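# Push the utility cart into the yellow parking bay

## Task

Move the utility cart so it sits in the yellow taped bay with each of its four wheels fully within the tape lines, none touching the tape. The three tubes in its top tray must remain upright there. The robot must not tip over or finish leaning. The cart has to stay parked on its own once the robot lets go; holding it in place does not count.

## Robot and tools

ROBOT. A Hello Robot Stretch 4 with one arm: an omni-wheel base, a lift riding up a mast, a telescoping arm reaching straight out, a wrist with yaw, pitch and roll, and a two-finger gripper. Roughly 1.6 m tall; the base rim lies within 0.23 m of the base origin. Now and then something may nudge a loose object briefly.

FRAMES. Base frame: origin on the floor below the base centre, x ahead, y to the left, z up. hand_pose (the point between the fingers, 0.015 m back from the tips) is reported in this frame and may be slightly off. The odometry frame is where the base frame stood at the start of the scene; base_odometry counts wheel rotation only, so slip is counted as motion. Heading is positive leftward, -3.142 to 3.142.

execute_actions(actions, cameras). actions is a list holding one action or none (an empty list just reports state and pictures). An action may contain base, joints or both, plus optional pace and contact_limits; alternatively it holds only end_of_arm. Motions in one action begin together and may finish at different times.
- base: exactly one relative offset from the base's last reported position, never an absolute place. translate_m: straight drive in metres, forward positive, -2 to 2. strafe_m: sideways in metres, left positive, -2 to 2. rotate_rad: spin in place in radians, counter-clockwise (left) positive, -3.2 to 3.2.
- joints: absolute targets, keyed by name. lift_m 0 to 1.2 m; arm_m 0 to 0.55 m extension; wrist_yaw_rad -1.134 to 4.276 (0 ahead, positive left, 3.14 tucked back, above 3.4 the arm may obstruct); wrist_pitch_rad -1.117 to 4.259 (0 level, 1.57 pointing down); wrist_roll_rad -1.117 to 4.259 (0 fingers level, positive turns the gripper clockwise seen from behind); gripper_m 0 to 0.08 m finger gap. Targets outside range are clipped and flagged; any other bad value or unknown key rejects the whole call with no motion.
- pace: "slow", "default", "fast" or "max" (base up to 0.1/0.3/0.4/0.6 m/s and 1/2/3/4 rad/s; with lift above 0.2 these are reduced, down to 0.3 m/s and 1 rad/s at lift 1.2).
- contact_limits: {"arm_m": value}, 0 (gentlest) to 0.75 (firmest), default 0.5; how hard the arm may press before halting.
- end_of_arm: "enable_torque" re-powers wrist or gripper motors that shut off.
- cameras: list from head_camera, head_left_camera, head_right_camera, wrist_camera, all; omitted/null/all gives every camera, [] gives none.
A single action lasts at most 15 s. Anything you omit may still be driving toward an earlier target without the status showing it. Once a result reports a stop, later movement calls in the same reply are skipped.

wait(seconds): 0 to 10 s, commands nothing, returns state and pictures. zoom_image(camera, region): region [x0, y0, x1, y1] in pixels of that camera's most recent full image, at most 504 by 504. read_manual gives only licence texts. finished_scene(scene): ends the scene irrevocably and reports success; the cart must already be parked and staying put.

RESULTS. base_status and joint_status describe how each commanded motion ended: done; off_target (resting away from target, maybe still pushing); contact_stop_at_<key> (hit something; that part goes slack, a slack lift may sink, slack wheels may roll); limit_stop_at_<name>, including limit_stop_at_tilt (lean above 6 degrees, lift, arm and wheels go slack and ignore commands until upright) and limit_stop_at_own_body (self-collision, e.g. gripper tilted up with large roll); time_out; torque_fault (a wrist or gripper motor went limp; send enable_torque). on_its_own lists what happened without being commanded; its "held at" is a target, not a position. turned_by_wheels vs turned_by_imu differing by over about 0.1 rad suggests a collision or slip, and heading error of roughly their difference. base_tilt in degrees (forward, right positive) carries a fixed bias up to about 1.5. motor_effort: percent of maximum, positive toward larger joint values, bracket is the peak of the last action; each has a fixed offset and noise; for wheel_0..2 positive means turning right. lidar_m: 12 distances in metres, sector 1 straight ahead then counter-clockwise (4 left, 7 behind, 10 right); "-" means nothing seen or closer than 0.25 m; it misses clear objects, thin legs, much behind the robot. wrist_depth_mm: 7x7 grid of median depths, 100 to 2000 mm, row by row from top left.

GRIPPER. Close by sending a gap smaller than the object; after contact the fingers aim only slightly past it. off_target after closing means something is held. Gripper effort staying beyond about 50 from 0 trips a torque fault and can drop the load.

CAMERAS. head_camera at mast top looking forward and down (turn the base to look around); head_left_camera and head_right_camera are fisheyes aimed more steeply, showing base and arm; wrist_camera looks along the fingers, tips near the image bottom. To unfold the wrist at the start, send lift_m 0.4 with wrist_yaw_rad 0 together.

CAUTIONS. Push the cart gently so tubes stay upright; avoid drops, slams, hard impacts and strong shoves. Steady pushing or pulling with a high gripper or high contact limit can tip the robot, as can driving or turning with over 1 kg held and arm beyond 0.2, especially at fast paces. A level gripper carrying more than about 2.7 kg faults the wrist. The simulation keeps running while you think, with the robot holding its last command. Shorter total robot motion is better.

Each tool is called after "Emit:" by a JSON object that holds its "api" and its "payload".

## Session

Emit:
{"api": "execute_actions", "payload": {"actions": []}}

Scene clock: 0.00 s.
base_odometry: x=+0.000 y=+0.000 heading=+0.000 (m, m, rad; odometry frame)
turned_by_wheels: +0.000 (rad since the last result)
turned_by_imu: +0.000 (rad since the last result)
base_tilt: forward=+0.3 right=+0.2 (deg)
lidar_m: 1.68 1.72 0.80 0.62 0.61 1.88 1.76 2.04 0.64 0.55 0.57 0.75
base_status: not commanded
joint_positions: lift_m=+0.160 arm_m=-0.001 wrist_yaw_rad=+3.100 wrist_pitch_rad=+0.012 wrist_roll_rad=-0.003 gripper_m=+0.040
joint_status: not commanded
motor_effort: lift_m=+19 arm_m=+0 wrist_yaw_rad=+0 wrist_pitch_rad=-8 wrist_roll_rad=+0 gripper_m=+2 wheel_0=+1 wheel_1=+0 wheel_2=+0 (%)
hand_pose: x=-0.0387 y=+0.0962 z=+0.3352 quat_wxyz=(+0.021, -0.006, -0.001, +1.000) (m; base frame)
wrist_depth_mm: - 136 - - - - - / - 123 185 - - - - / - 129 190 - - - - / 137 138 - - - - - / 1618 1921 - 1808 1921 - - / 1042 1098 147 1160 147 1138 1118 / 778 - - 842 - - 798
pictures: head_camera, head_left_camera, head_right_camera, wrist_camera
camera_calibration (this result's frames):
wrist_camera: T_world_to_cam=[[0.0528932, 0.998599, 0.0012711, -0.0953434], [0.0423891, -0.000973499, -0.999101, 0.391177], [-0.9977, 0.0528995, -0.0423812, 0.120988], [0, 0, 0, 1]] pos_world=[0.109171, 0.0891904, 0.396074]
Images, in order (width x height): head_camera 420x560, head_left_camera 420x672, head_right_camera 420x672, wrist_camera 616x392.

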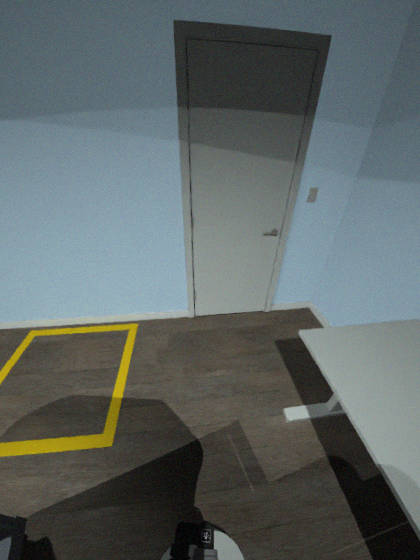

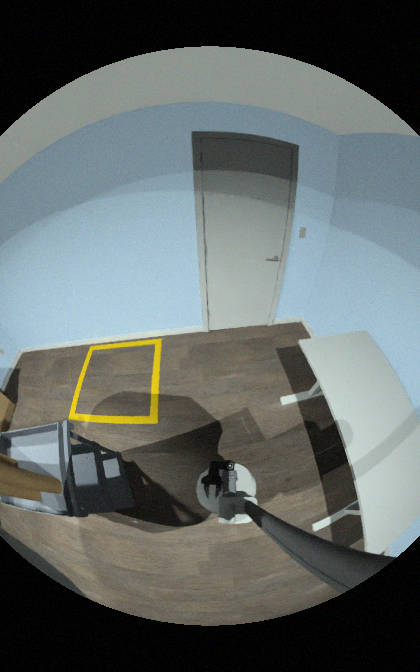

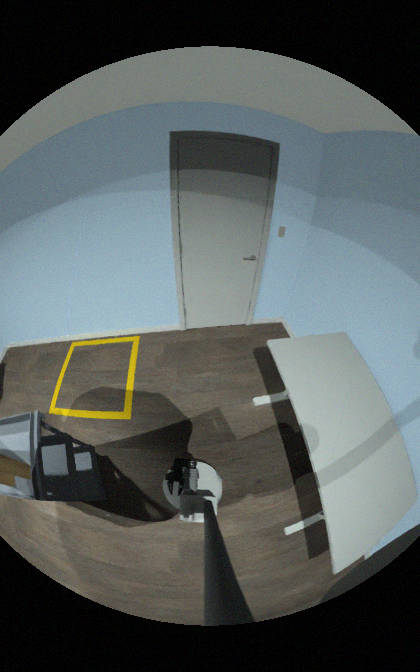

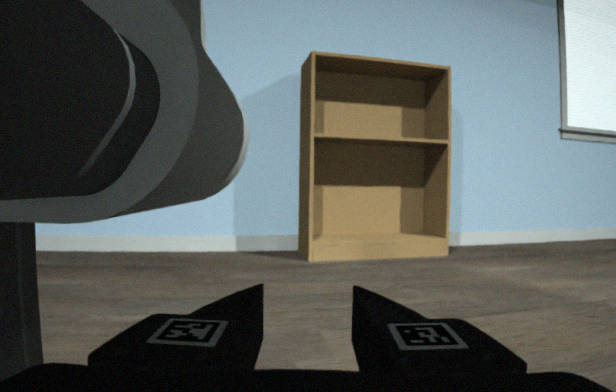

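Emit:
{"api": "execute_actions", "payload": {"actions": []}}

Scene clock: 0.70 s.
base_odometry: x=+0.000 y=+0.000 heading=+0.000 (m, m, rad; odometry frame)
turned_by_wheels: +0.000 (rad since the last result)
turned_by_imu: +0.000 (rad since the last result)
base_tilt: forward=+0.3 right=+0.2 (deg)
lidar_m: 1.64 1.71 0.79 0.62 0.60 1.86 1.77 2.07 0.62 0.58 0.58 0.73
base_status: not commanded
joint_positions: lift_m=+0.160 arm_m=-0.001 wrist_yaw_rad=+3.100 wrist_pitch_rad=+0.012 wrist_roll_rad=-0.003 gripper_m=+0.040
joint_status: not commanded
motor_effort: lift_m=+19 arm_m=+0 wrist_yaw_rad=+0 wrist_pitch_rad=-7 wrist_roll_rad=+0 gripper_m=+2 wheel_0=+1 wheel_1=+0 wheel_2=+0 (%)
hand_pose: x=-0.0387 y=+0.0962 z=+0.3352 quat_wxyz=(+0.021, -0.006, -0.001, +1.000) (m; base frame)
wrist_depth_mm: - 136 - - - - - / - 123 185 - - - - / - 129 190 - - - - / 137 138 - - - - - / 1661 1921 - 1808 1863 - - / 1042 1118 147 1138 147 1138 1098 / 768 - - 842 - - 809
pictures: head_camera, head_left_camera, head_right_camera, wrist_camera
camera_calibration (this result's frames):
wrist_camera: T_world_to_cam=[[0.0528932, 0.998599, 0.00127107, -0.0953434], [0.0423891, -0.000973526, -0.999101, 0.391177], [-0.9977, 0.0528995, -0.0423812, 0.120988], [0, 0, 0, 1]] pos_world=[0.109171, 0.0891905, 0.396074]
Images, in order (width x height): head_camera 420x560, head_left_camera 420x672, head_right_camera 420x672, wrist_camera 616x392.

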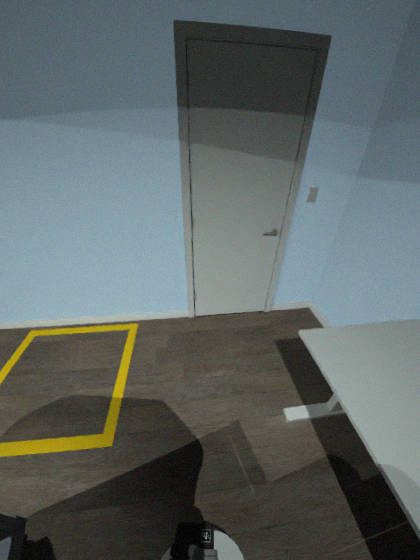

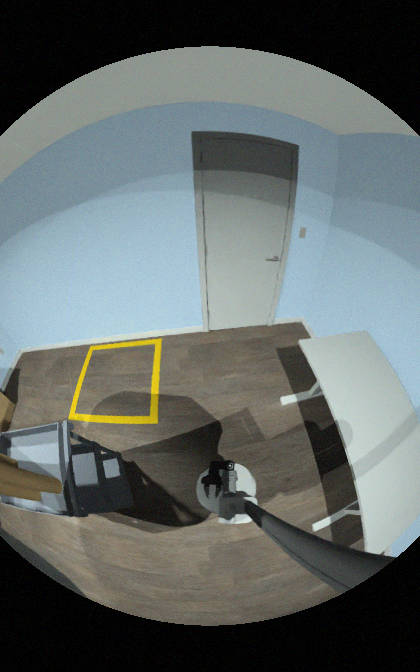

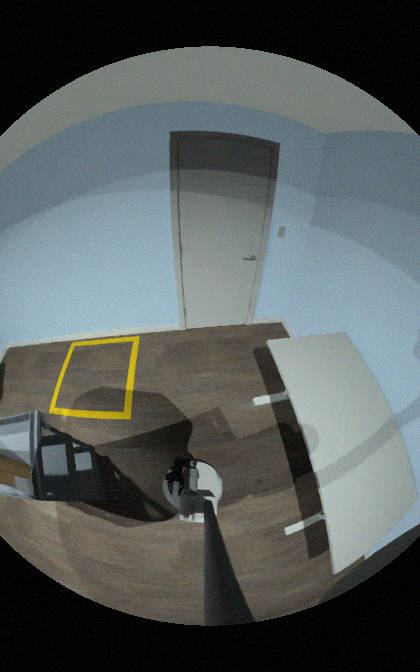

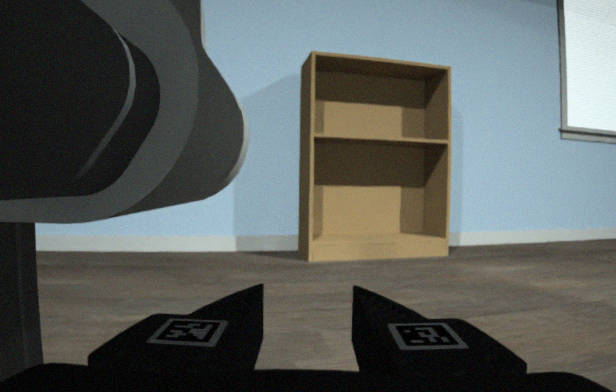

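Emit:
{"api": "zoom_image", "payload": {"camera": "head_left_camera", "region": [0, 320, 240, 540]}}

Emit:
{"api": "zoom_image", "payload": {"camera": "head_camera", "region": [0, 300, 200, 560]}}

Region (0, 320, 240, 540) of head_left_camera's 420x672 image, scaled by 2.100, with more detail than that image has; it fills the top 462 rows of this view, and the rest is white.

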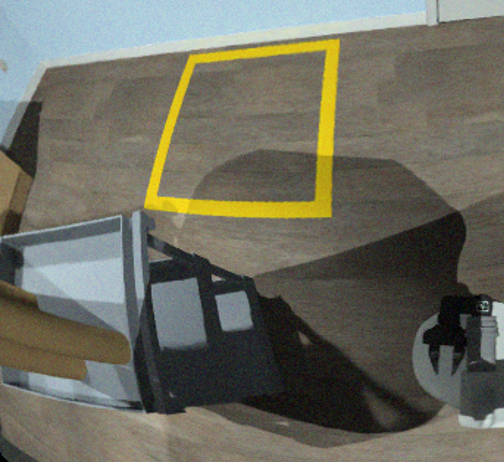

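Region (0, 300, 200, 560) of head_camera's 420x560 image, scaled by 1.938, with more detail than that image has; it fills the left 388 columns of this view, and the rest is white.

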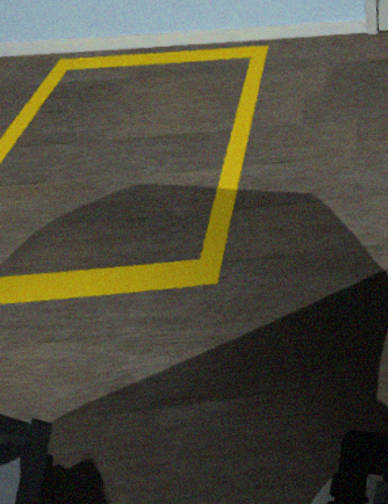

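Emit:
{"api": "zoom_image", "payload": {"camera": "head_right_camera", "region": [0, 320, 200, 520]}}

Emit:
{"api": "zoom_image", "payload": {"camera": "head_left_camera", "region": [0, 400, 140, 530]}}

Region (0, 320, 200, 520) of head_right_camera's 420x672 image, scaled by 2.520, with more detail than that image has.

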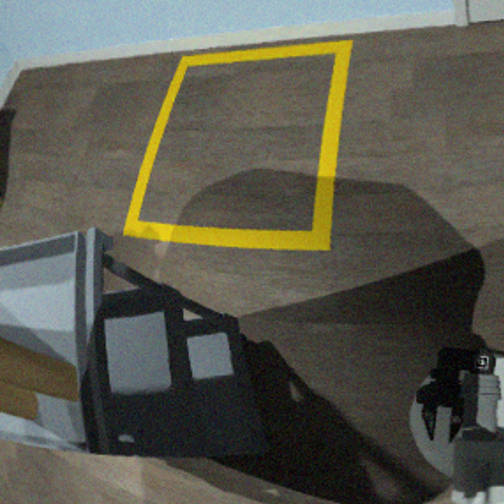

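Region (0, 400, 140, 530) of head_left_camera's 420x672 image, scaled by 3.600, with more detail than that image has; it fills the top 468 rows of this view, and the rest is white.

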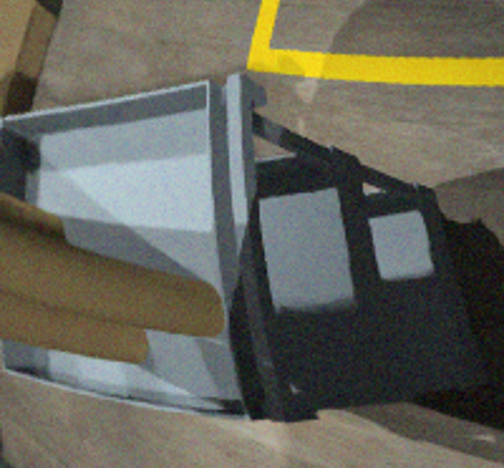

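Emit:
{"api": "execute_actions", "payload": {"actions": [{"base": {"translate_m": -0.84}, "joints": {"lift_m": 0.4, "wrist_yaw_rad": 0}, "pace": "max"}]}}

Scene clock: 10.23 s.
base_odometry: x=-0.840 y=+0.000 heading=-0.001 (m, m, rad; odometry frame)
turned_by_wheels: -0.001 (rad since the last result)
turned_by_imu: -0.002 (rad since the last result)
base_tilt: forward=+0.3 right=+0.2 (deg)
lidar_m: 2.51 0.86 0.85 2.59 2.08 0.95 0.91 1.20 1.50 1.01 0.73 0.89
base_status: done
joint_positions: lift_m=+0.400 arm_m=-0.001 wrist_yaw_rad=+0.000 wrist_pitch_rad=+0.012 wrist_roll_rad=-0.003 gripper_m=+0.040
joint_status: all done
motor_effort: lift_m=+20(24) arm_m=+0(0) wrist_yaw_rad=-1(9) wrist_pitch_rad=-7(8) wrist_roll_rad=+1(0) gripper_m=+2(2) wheel_0=-3(12) wheel_1=-2(11) wheel_2=-2(18) (%)
hand_pose: x=+0.3828 y=-0.0874 z=+0.5754 quat_wxyz=(+1.000, -0.001, +0.006, +0.000) (m; base frame)
wrist_depth_mm: - - - - - - 1618 / - - - - - - 1618 / - - - - - - 1499 / - - - - - - 1576 / - - - - - - 1661 / 1661 1756 147 1808 147 1618 1576 / 1229 - - 1336 - - 1255
pictures: head_camera, head_left_camera, head_right_camera, wrist_camera
camera_calibration (this result's frames):
wrist_camera: T_world_to_cam=[[-0.011034, -0.999938, 0.00127261, -0.0847754], [-0.0423592, -0.000804121, -0.999102, 0.645613], [0.999042, -0.011078, -0.0423477, -0.208501], [0, 0, 0, 1]] pos_world=[0.234714, -0.0865608, 0.636312]
Images, in order (width x height): head_camera 420x560, head_left_camera 420x672, head_right_camera 420x672, wrist_camera 616x392.

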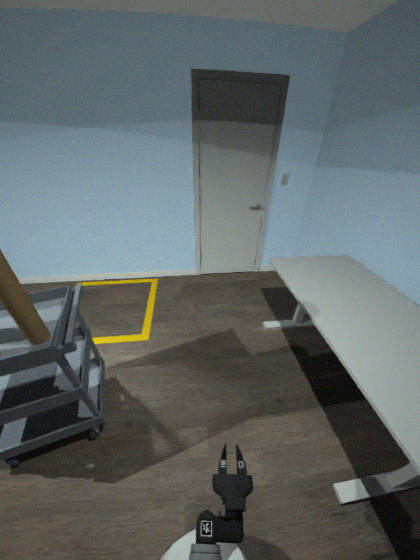

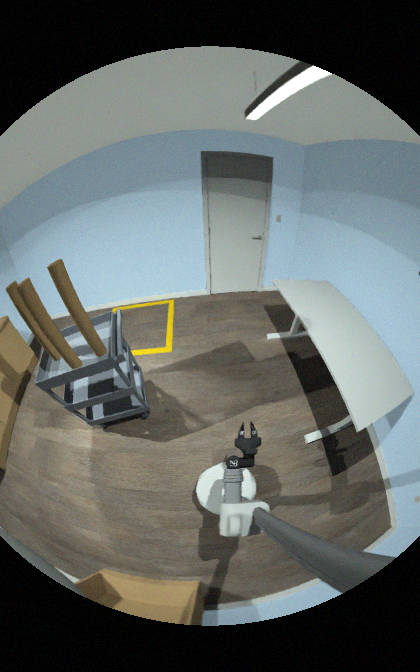

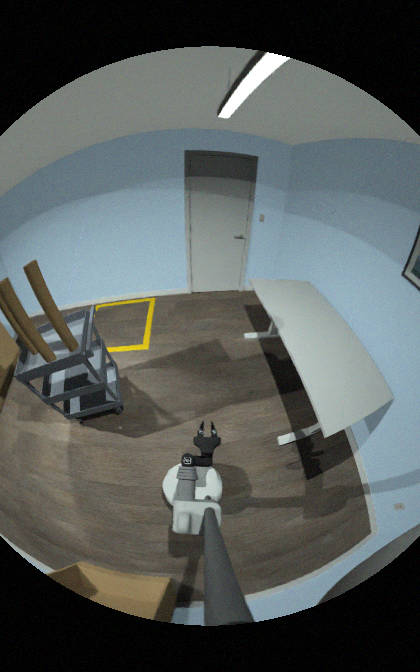

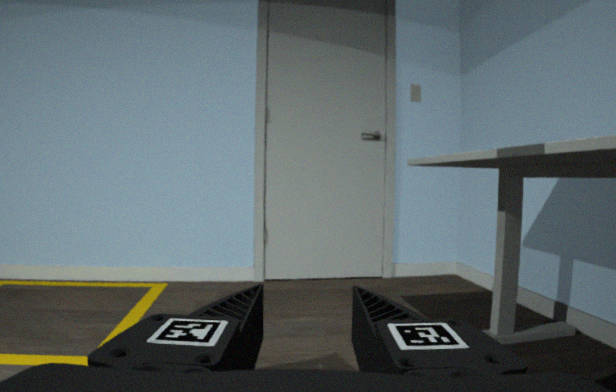

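Emit:
{"api": "zoom_image", "payload": {"camera": "head_left_camera", "region": [0, 250, 200, 470]}}

Emit:
{"api": "zoom_image", "payload": {"camera": "head_camera", "region": [0, 240, 200, 490]}}

Region (0, 250, 200, 470) of head_left_camera's 420x672 image, scaled by 2.291, with more detail than that image has; it fills the left 458 columns of this view, and the rest is white.

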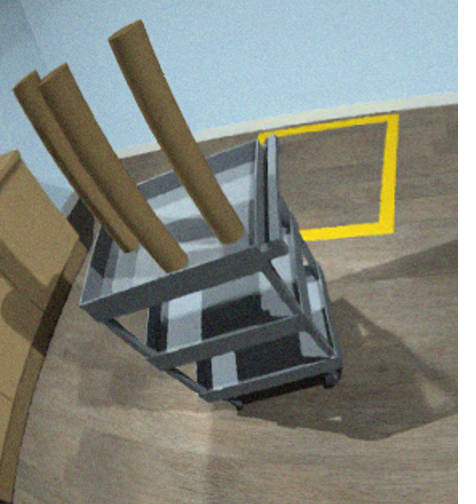

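Region (0, 240, 200, 490) of head_camera's 420x560 image, scaled by 2.016, with more detail than that image has; it fills the left 403 columns of this view, and the rest is white.

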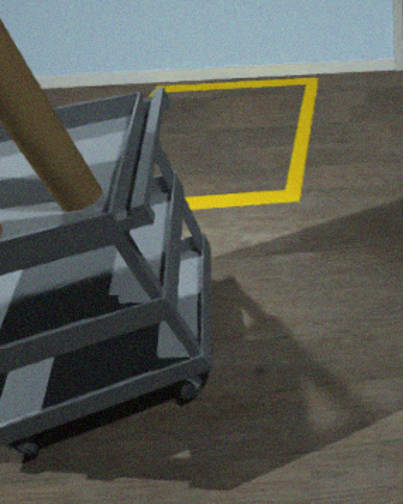

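Emit:
{"api": "zoom_image", "payload": {"camera": "head_left_camera", "region": [20, 290, 160, 440]}}

Region (20, 290, 160, 440) of head_left_camera's 420x672 image, scaled by 3.360, with more detail than that image has; it fills the left 470 columns of this view, and the rest is white.

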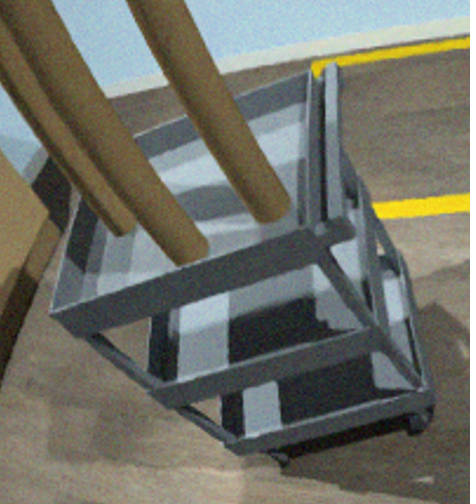

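Emit:
{"api": "zoom_image", "payload": {"camera": "head_camera", "region": [170, 420, 290, 560]}}

Emit:
{"api": "zoom_image", "payload": {"camera": "head_left_camera", "region": [180, 400, 300, 540]}}

Region (170, 420, 290, 560) of head_camera's 420x560 image, scaled by 3.600, with more detail than that image has; it fills the left 432 columns of this view, and the rest is white.

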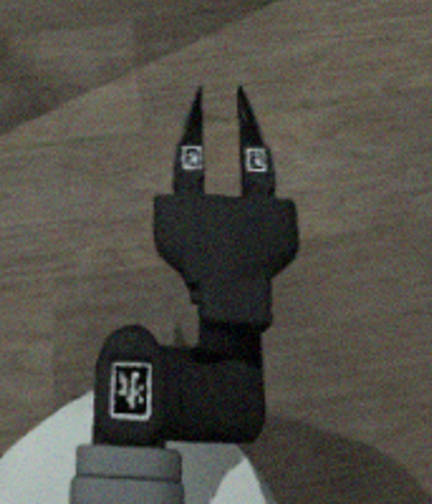

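Region (180, 400, 300, 540) of head_left_camera's 420x672 image, scaled by 3.600, with more detail than that image has; it fills the left 432 columns of this view, and the rest is white.

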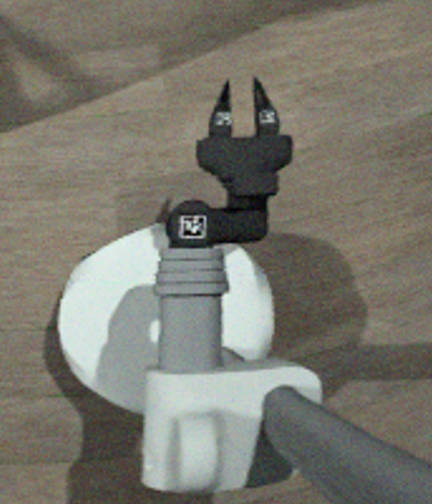

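Emit:
{"api": "execute_actions", "payload": {"actions": [{"base": {"rotate_rad": 0.192}, "joints": {"lift_m": 0.325, "gripper_m": 0.08}, "pace": "fast"}], "cameras": []}}

Emit:
{"api": "execute_actions", "payload": {"actions": [{"base": {"strafe_m": 0.92}, "pace": "max"}]}}

Scene clock: 14.60 s.
base_odometry: x=-0.840 y=+0.000 heading=+0.191 (m, m, rad; odometry frame)
turned_by_wheels: +0.191 (rad since the last result)
turned_by_imu: +0.187 (rad since the last result)
base_tilt: forward=+0.3 right=+0.2 (deg)
lidar_m: 2.50 0.85 0.96 2.57 1.23 0.93 1.20 1.26 1.55 0.72 0.74 1.06
base_status: done
joint_positions: lift_m=+0.325 arm_m=-0.001 wrist_yaw_rad=+0.000 wrist_pitch_rad=+0.012 wrist_roll_rad=-0.003 gripper_m=+0.080
joint_status: all done
motor_effort: lift_m=+14(18) arm_m=+0(0) wrist_yaw_rad=-1(1) wrist_pitch_rad=-8(7) wrist_roll_rad=+0(2) gripper_m=+4(5) wheel_0=-3(10) wheel_1=-2(9) wheel_2=-2(11) (%)
hand_pose: x=+0.3828 y=-0.0874 z=+0.5009 quat_wxyz=(+1.000, -0.001, +0.006, +0.000) (m; base frame)
wrist_depth_mm: - - - - - - - / - - - - - - - / - - - - - - - / - - - - - - - / - - - - - - - / 1430 1537 1430 1576 1464 1576 1537 / - - 1098 1182 597 - -
pictures: none
No camera images: the call's "cameras" was empty. Leave "cameras" out to get every camera's image.

Scene clock: 17.57 s.
base_odometry: x=-1.014 y=+0.904 heading=+0.191 (m, m, rad; odometry frame)
turned_by_wheels: +0.000 (rad since the last result)
turned_by_imu: -0.004 (rad since the last result)
base_tilt: forward=+0.3 right=+0.3 (deg)
lidar_m: 0.58 0.56 1.73 1.67 1.62 1.20 0.84 0.89 1.73 1.63 1.72 0.65
base_status: done
joint_positions: lift_m=+0.325 arm_m=-0.001 wrist_yaw_rad=+0.000 wrist_pitch_rad=+0.012 wrist_roll_rad=-0.003 gripper_m=+0.080
joint_status: not commanded
motor_effort: lift_m=+15(15) arm_m=+0(0) wrist_yaw_rad=+0(1) wrist_pitch_rad=-7(7) wrist_roll_rad=+2(1) gripper_m=+5(4) wheel_0=+0(16) wheel_1=-1(15) wheel_2=+0(1) (%)
hand_pose: x=+0.3828 y=-0.0874 z=+0.5009 quat_wxyz=(+1.000, -0.001, +0.006, +0.000) (m; base frame)
wrist_depth_mm: 347 539 535 539 525 488 - / 362 - - 831 820 - - / - - - - - - - / 343 366 387 407 433 466 - / 343 362 382 404 430 462 - / 349 778 1430 1576 891 484 1576 / - - 798 854 459 - -
pictures: head_camera, head_left_camera, head_right_camera, wrist_camera
camera_calibration (this result's frames):
wrist_camera: T_world_to_cam=[[-0.0111649, -0.999937, 0.0012724, -0.0846581], [-0.0423593, -0.000798365, -0.999102, 0.571111], [0.99904, -0.0112088, -0.0423478, -0.21166], [0, 0, 0, 1]] pos_world=[0.234704, -0.0865693, 0.561743]
Images, in order (width x height): head_camera 420x560, head_left_camera 420x672, head_right_camera 420x672, wrist_camera 616x392.

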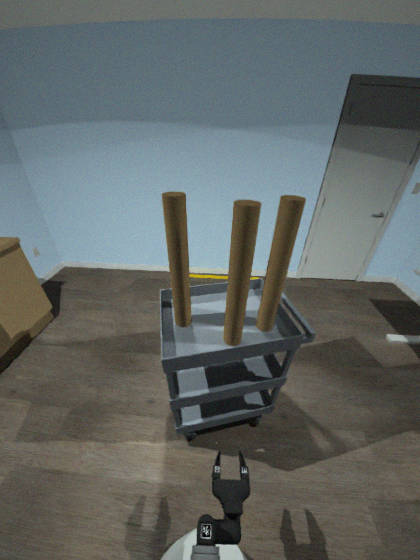

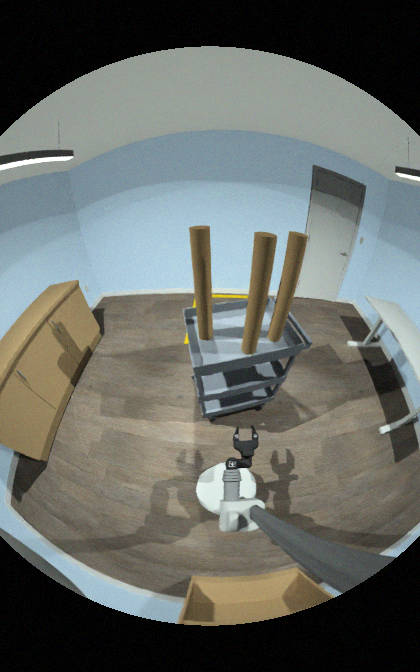

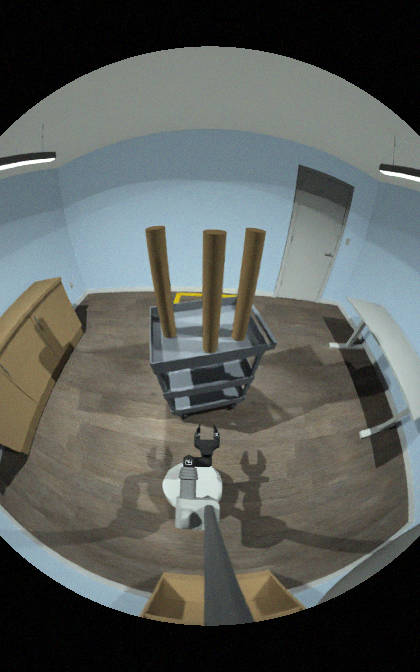

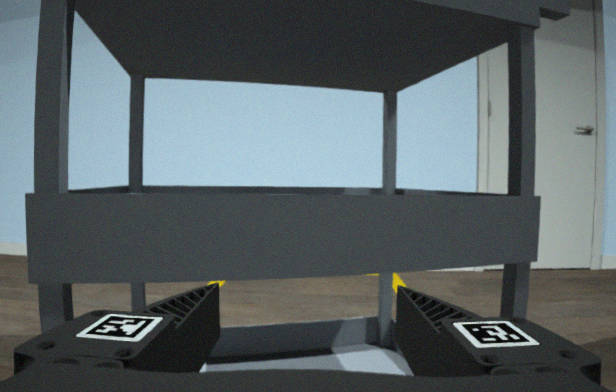

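Emit:
{"api": "zoom_image", "payload": {"camera": "head_left_camera", "region": [160, 270, 330, 460]}}

Emit:
{"api": "zoom_image", "payload": {"camera": "head_camera", "region": [140, 250, 330, 480]}}

Region (160, 270, 330, 460) of head_left_camera's 420x672 image, scaled by 2.653, with more detail than that image has; it fills the left 451 columns of this view, and the rest is white.

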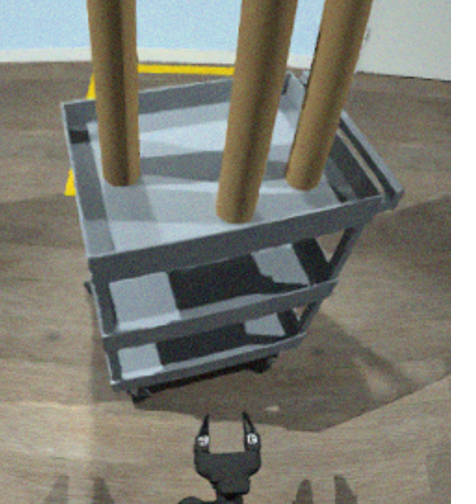

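Region (140, 250, 330, 480) of head_camera's 420x560 image, scaled by 2.191, with more detail than that image has; it fills the left 416 columns of this view, and the rest is white.

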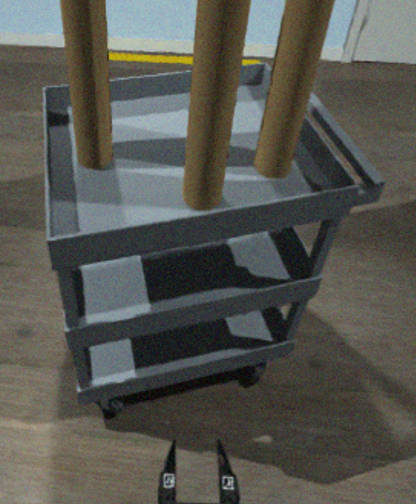

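Emit:
{"api": "execute_actions", "payload": {"actions": [{"base": {"translate_m": 0.195}, "pace": "max"}], "cameras": ["wrist_camera", "head_camera"]}}

Scene clock: 20.97 s.
base_odometry: x=-0.823 y=+0.941 heading=+0.191 (m, m, rad; odometry frame)
turned_by_wheels: +0.000 (rad since the last result)
turned_by_imu: -0.002 (rad since the last result)
base_tilt: forward=+0.3 right=+0.2 (deg)
lidar_m: 0.40 0.35 1.73 1.65 1.85 1.41 1.04 1.10 2.06 1.61 1.71 0.46
base_status: done
joint_positions: lift_m=+0.325 arm_m=-0.001 wrist_yaw_rad=+0.000 wrist_pitch_rad=+0.012 wrist_roll_rad=-0.003 gripper_m=+0.080
joint_status: not commanded
motor_effort: lift_m=+15(15) arm_m=+0(0) wrist_yaw_rad=+0(0) wrist_pitch_rad=-6(8) wrist_roll_rad=+0(2) gripper_m=+4(3) wheel_0=+2(11) wheel_1=+2(9) wheel_2=+1(14) (%)
hand_pose: x=+0.3828 y=-0.0874 z=+0.5009 quat_wxyz=(+1.000, -0.001, +0.006, +0.000) (m; base frame)
wrist_depth_mm: - 539 535 539 525 535 - / - - - - - - - / - - - - - - - / 539 609 640 676 699 544 - / 179 187 198 210 223 238 251 / 179 185 199 211 219 233 254 / - - 200 214 191 - -
pictures: head_camera, wrist_camera
camera_calibration (this result's frames):
wrist_camera: T_world_to_cam=[[-0.0111444, -0.999937, 0.00127249, -0.0846617], [-0.0423593, -0.000799331, -0.999102, 0.571111], [0.99904, -0.0111883, -0.0423477, -0.21166], [0, 0, 0, 1]] pos_world=[0.234705, -0.086568, 0.561743]
Images, in order (width x height): head_camera 420x560, wrist_camera 616x392.

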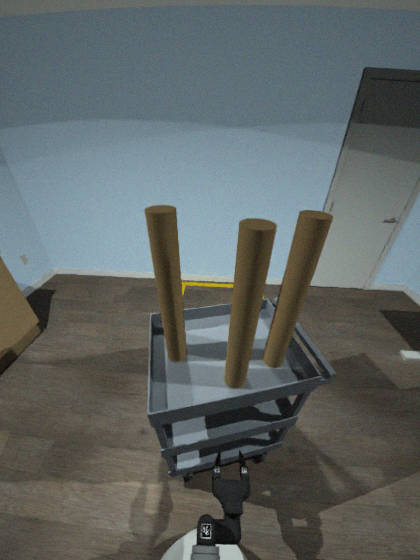

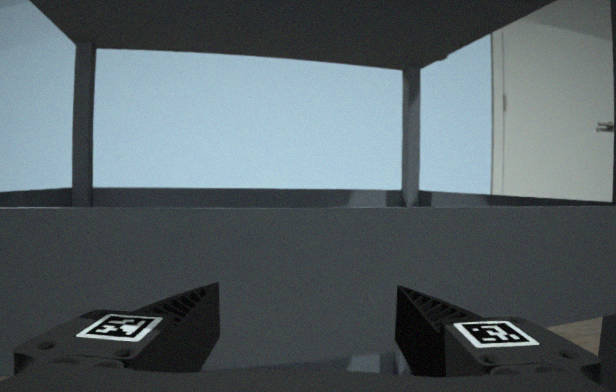

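Emit:
{"api": "execute_actions", "payload": {"actions": [{"base": {"translate_m": 0.034}, "pace": "default"}], "cameras": ["wrist_camera"]}}

Scene clock: 22.40 s.
base_odometry: x=-0.790 y=+0.947 heading=+0.192 (m, m, rad; odometry frame)
turned_by_wheels: +0.000 (rad since the last result)
turned_by_imu: +0.000 (rad since the last result)
base_tilt: forward=+0.4 right=+0.2 (deg)
lidar_m: 0.35 0.32 1.72 1.65 1.91 1.44 1.08 1.15 2.06 1.61 1.71 0.42
base_status: done
joint_positions: lift_m=+0.325 arm_m=-0.001 wrist_yaw_rad=+0.000 wrist_pitch_rad=+0.012 wrist_roll_rad=-0.003 gripper_m=+0.080
joint_status: not commanded
motor_effort: lift_m=+15(15) arm_m=+0(0) wrist_yaw_rad=+0(0) wrist_pitch_rad=-8(7) wrist_roll_rad=+2(0) gripper_m=+5(2) wheel_0=+4(10) wheel_1=+4(7) wheel_2=-1(5) (%)
hand_pose: x=+0.3828 y=-0.0874 z=+0.5009 quat_wxyz=(+1.000, -0.001, +0.006, +0.000) (m; base frame)
wrist_depth_mm: 525 539 535 535 525 585 - / - - - - - - - / - - - - - - - / 525 580 609 647 668 564 - / 150 157 166 176 186 200 211 / 150 155 167 177 183 195 - / - - 168 178 173 - -
pictures: wrist_camera
camera_calibration (this result's frames):
wrist_camera: T_world_to_cam=[[-0.011145, -0.999937, 0.00127248, -0.0846616], [-0.0423593, -0.000799298, -0.999102, 0.571111], [0.99904, -0.0111889, -0.0423477, -0.21166], [0, 0, 0, 1]] pos_world=[0.234705, -0.086568, 0.561743]
Images, in order (width x height): wrist_camera 616x392.

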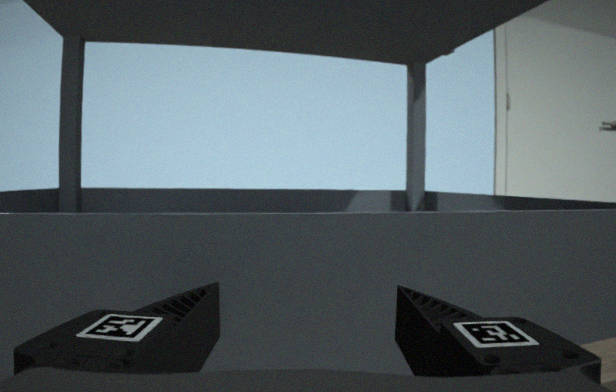

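Emit:
{"api": "execute_actions", "payload": {"actions": [{"base": {"translate_m": 0.35}, "pace": "default"}]}}

Scene clock: 25.10 s.
base_odometry: x=-0.446 y=+1.014 heading=+0.192 (m, m, rad; odometry frame)
turned_by_wheels: +0.000 (rad since the last result)
turned_by_imu: -0.002 (rad since the last result)
base_tilt: forward=+0.4 right=+0.2 (deg)
lidar_m: 0.36 0.39 1.66 1.62 1.75 1.81 1.41 1.50 1.71 1.63 0.55 0.41
base_status: done
joint_positions: lift_m=+0.325 arm_m=-0.001 wrist_yaw_rad=-0.001 wrist_pitch_rad=+0.012 wrist_roll_rad=-0.003 gripper_m=+0.080
joint_status: not commanded
motor_effort: lift_m=+15(15) arm_m=+0(0) wrist_yaw_rad=+2(12) wrist_pitch_rad=-7(8) wrist_roll_rad=+0(0) gripper_m=+3(3) wheel_0=+5(7) wheel_1=+3(10) wheel_2=-2(17) (%)
hand_pose: x=+0.3827 y=-0.0876 z=+0.5010 quat_wxyz=(+1.000, -0.001, +0.006, +0.000) (m; base frame)
wrist_depth_mm: 1756 549 535 535 525 512 1618 / 1756 1756 1708 1756 1661 1708 1618 / 1756 1756 1708 1708 1708 1708 1661 / 407 580 609 615 615 603 1661 / 164 165 165 166 166 167 168 / 165 165 167 167 168 168 - / - - 167 167 166 - -
pictures: head_camera, head_left_camera, head_right_camera, wrist_camera
camera_calibration (this result's frames):
wrist_camera: T_world_to_cam=[[-0.0118869, -0.999929, 0.00126775, -0.084533], [-0.0419956, -0.000767489, -0.999118, 0.571057], [0.999047, -0.0119297, -0.0419834, -0.211845], [0, 0, 0, 1]] pos_world=[0.23462, -0.0866159, 0.561766]
Images, in order (width x height): head_camera 420x560, head_left_camera 420x672, head_right_camera 420x672, wrist_camera 616x392.

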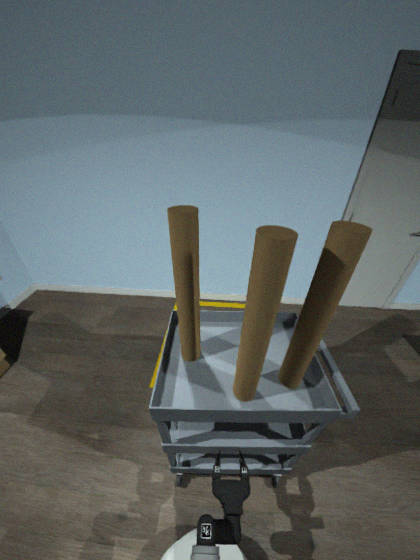

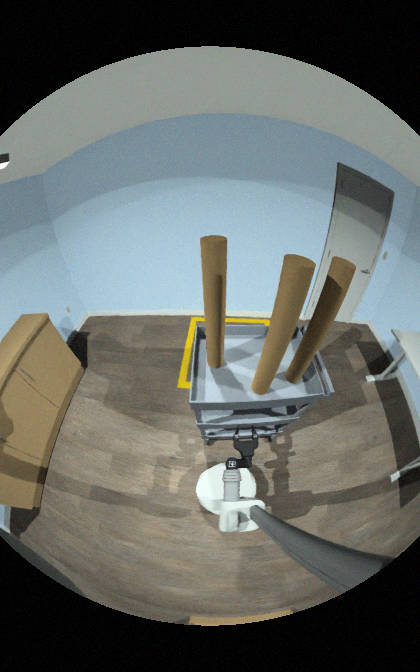

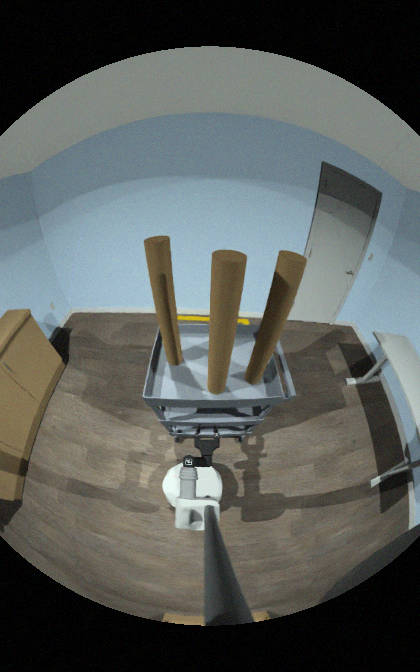

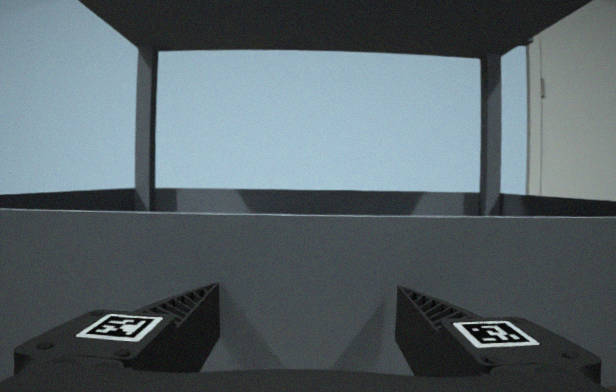

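Emit:
{"api": "zoom_image", "payload": {"camera": "head_left_camera", "region": [150, 290, 350, 470]}}

Emit:
{"api": "zoom_image", "payload": {"camera": "head_camera", "region": [120, 270, 380, 500]}}

Region (150, 290, 350, 470) of head_left_camera's 420x672 image, scaled by 2.520, with more detail than that image has; it fills the top 454 rows of this view, and the rest is white.

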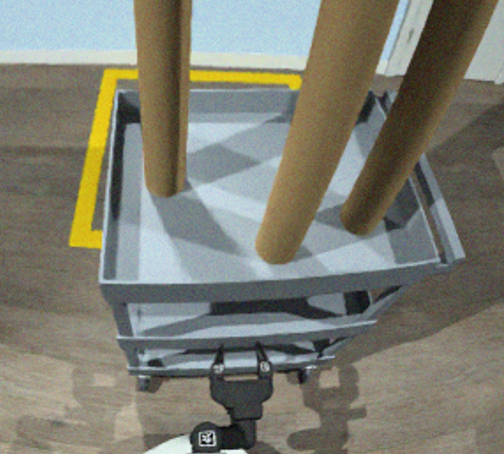

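Region (120, 270, 380, 500) of head_camera's 420x560 image, scaled by 1.938, with more detail than that image has; it fills the top 446 rows of this view, and the rest is white.

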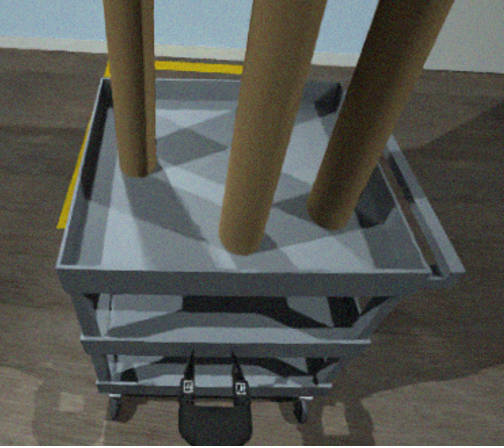

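Emit:
{"api": "execute_actions", "payload": {"actions": [{"base": {"strafe_m": -0.033}, "pace": "default"}], "cameras": ["wrist_camera"]}}

Scene clock: 27.80 s.
base_odometry: x=-0.440 y=+0.982 heading=+0.192 (m, m, rad; odometry frame)
turned_by_wheels: +0.000 (rad since the last result)
turned_by_imu: -0.001 (rad since the last result)
base_tilt: forward=+0.3 right=+0.2 (deg)
lidar_m: 0.37 0.40 1.72 1.67 1.77 1.79 1.42 1.51 1.68 1.60 0.55 0.40
base_status: done
joint_positions: lift_m=+0.325 arm_m=-0.001 wrist_yaw_rad=+0.000 wrist_pitch_rad=+0.012 wrist_roll_rad=-0.003 gripper_m=+0.080
joint_status: not commanded
motor_effort: lift_m=+15(15) arm_m=+0(0) wrist_yaw_rad=+0(4) wrist_pitch_rad=-6(6) wrist_roll_rad=-1(0) gripper_m=+3(2) wheel_0=+4(12) wheel_1=-1(10) wheel_2=+0(1) (%)
hand_pose: x=+0.3828 y=-0.0874 z=+0.5010 quat_wxyz=(+1.000, -0.001, +0.006, +0.000) (m; base frame)
wrist_depth_mm: 1756 539 535 535 521 521 1618 / 1756 1708 1708 1756 1661 1708 1618 / 1756 1708 1708 1708 1708 1708 1661 / 455 585 615 615 615 591 1661 / 165 166 166 167 167 168 168 / 166 166 167 168 168 168 - / - - 168 169 166 - -
pictures: wrist_camera
camera_calibration (this result's frames):
wrist_camera: T_world_to_cam=[[-0.0110697, -0.999938, 0.00126853, -0.0846724], [-0.0419949, -0.000802593, -0.999118, 0.571057], [0.999056, -0.0111132, -0.0419834, -0.211846], [0, 0, 0, 1]] pos_world=[0.234691, -0.0865631, 0.561766]
Images, in order (width x height): wrist_camera 616x392.

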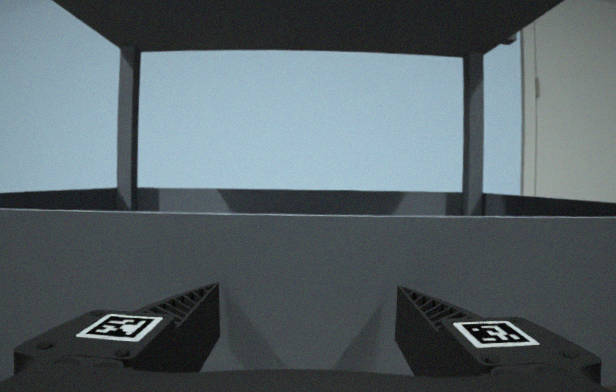

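Emit:
{"api": "execute_actions", "payload": {"actions": [{"base": {"translate_m": 0.8}, "pace": "default"}]}}

Scene clock: 32.30 s.
base_odometry: x=+0.345 y=+1.135 heading=+0.193 (m, m, rad; odometry frame)
turned_by_wheels: +0.001 (rad since the last result)
turned_by_imu: -0.005 (rad since the last result)
base_tilt: forward=+0.3 right=+0.1 (deg)
lidar_m: 0.41 0.55 1.74 1.59 1.73 2.62 2.22 2.66 1.71 1.65 0.42 0.37
base_status: done
joint_positions: lift_m=+0.325 arm_m=-0.001 wrist_yaw_rad=-0.001 wrist_pitch_rad=+0.012 wrist_roll_rad=-0.002 gripper_m=+0.080
joint_status: not commanded
motor_effort: lift_m=+15(15) arm_m=+0(0) wrist_yaw_rad=+2(21) wrist_pitch_rad=-6(6) wrist_roll_rad=+0(1) gripper_m=+3(3) wheel_0=+5(10) wheel_1=+4(8) wheel_2=-2(17) (%)
hand_pose: x=+0.3827 y=-0.0876 z=+0.5010 quat_wxyz=(+1.000, -0.001, +0.006, +0.000) (m; base frame)
wrist_depth_mm: 315 960 559 530 525 512 917 / 319 960 960 946 946 931 917 / 324 976 960 946 960 946 931 / 315 415 580 683 627 569 521 / 298 250 212 187 166 149 - / 317 239 203 187 167 142 - / - - 204 188 164 - -
pictures: head_camera, head_left_camera, head_right_camera, wrist_camera
camera_calibration (this result's frames):
wrist_camera: T_world_to_cam=[[-0.0119622, -0.999928, 0.00120274, -0.0844874], [-0.0419908, -0.00069943, -0.999118, 0.571062], [0.999046, -0.0120022, -0.0419794, -0.211846], [0, 0, 0, 1]] pos_world=[0.234613, -0.0866245, 0.561767]
Images, in order (width x height): head_camera 420x560, head_left_camera 420x672, head_right_camera 420x672, wrist_camera 616x392.

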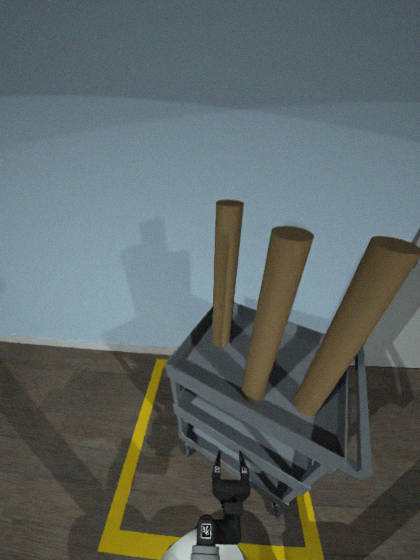

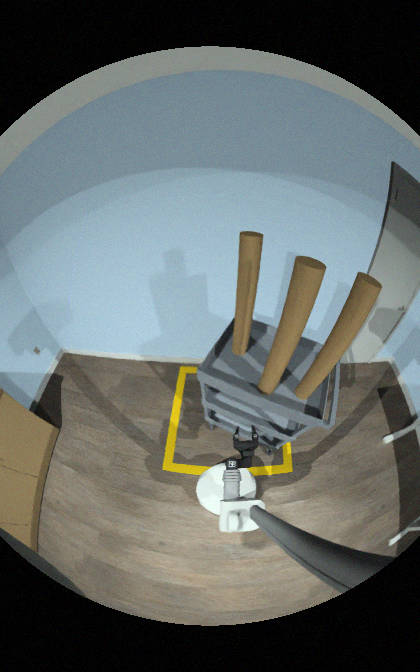

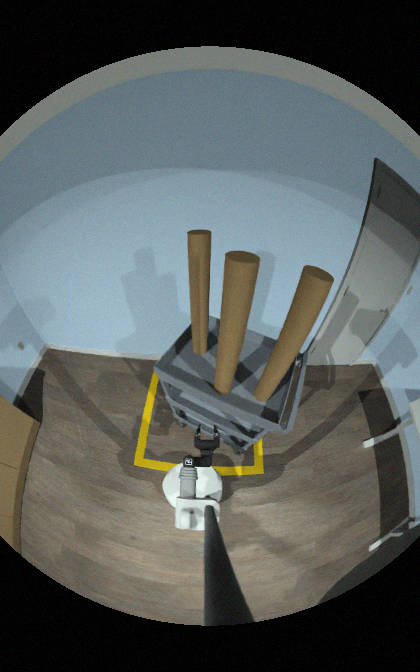

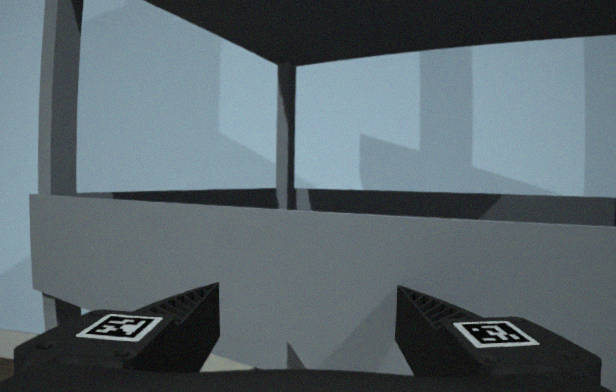

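Emit:
{"api": "zoom_image", "payload": {"camera": "head_camera", "region": [80, 290, 400, 560]}}

Emit:
{"api": "zoom_image", "payload": {"camera": "head_left_camera", "region": [150, 310, 360, 500]}}

Emit:
{"api": "zoom_image", "payload": {"camera": "head_right_camera", "region": [120, 310, 330, 500]}}

Region (80, 290, 400, 560) of head_camera's 420x560 image, scaled by 1.575, with more detail than that image has; it fills the top 425 rows of this view, and the rest is white.

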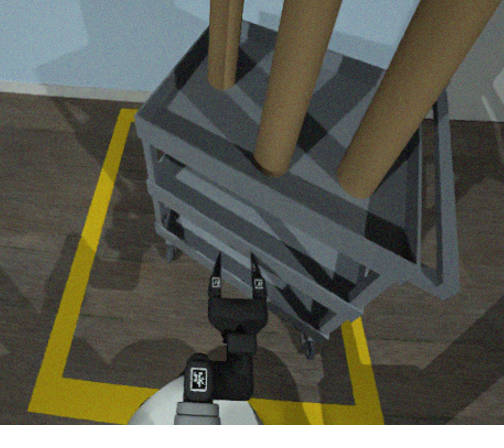

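Region (150, 310, 360, 500) of head_left_camera's 420x672 image, scaled by 2.400, with more detail than that image has; it fills the top 456 rows of this view, and the rest is white.

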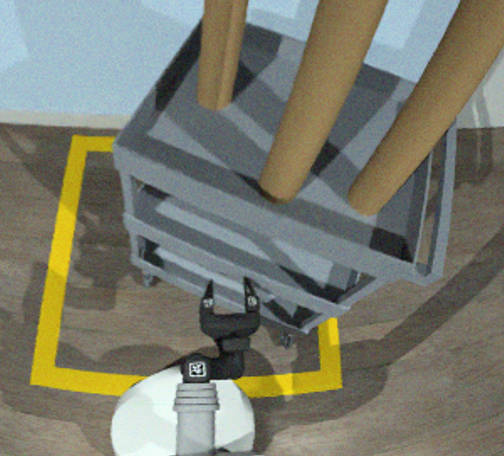

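Region (120, 310, 330, 500) of head_right_camera's 420x672 image, scaled by 2.400, with more detail than that image has; it fills the top 456 rows of this view, and the rest is white.

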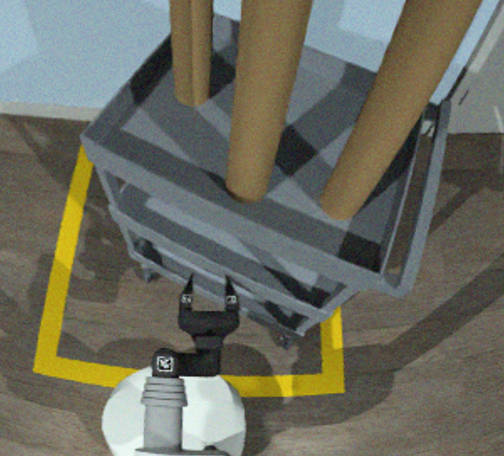

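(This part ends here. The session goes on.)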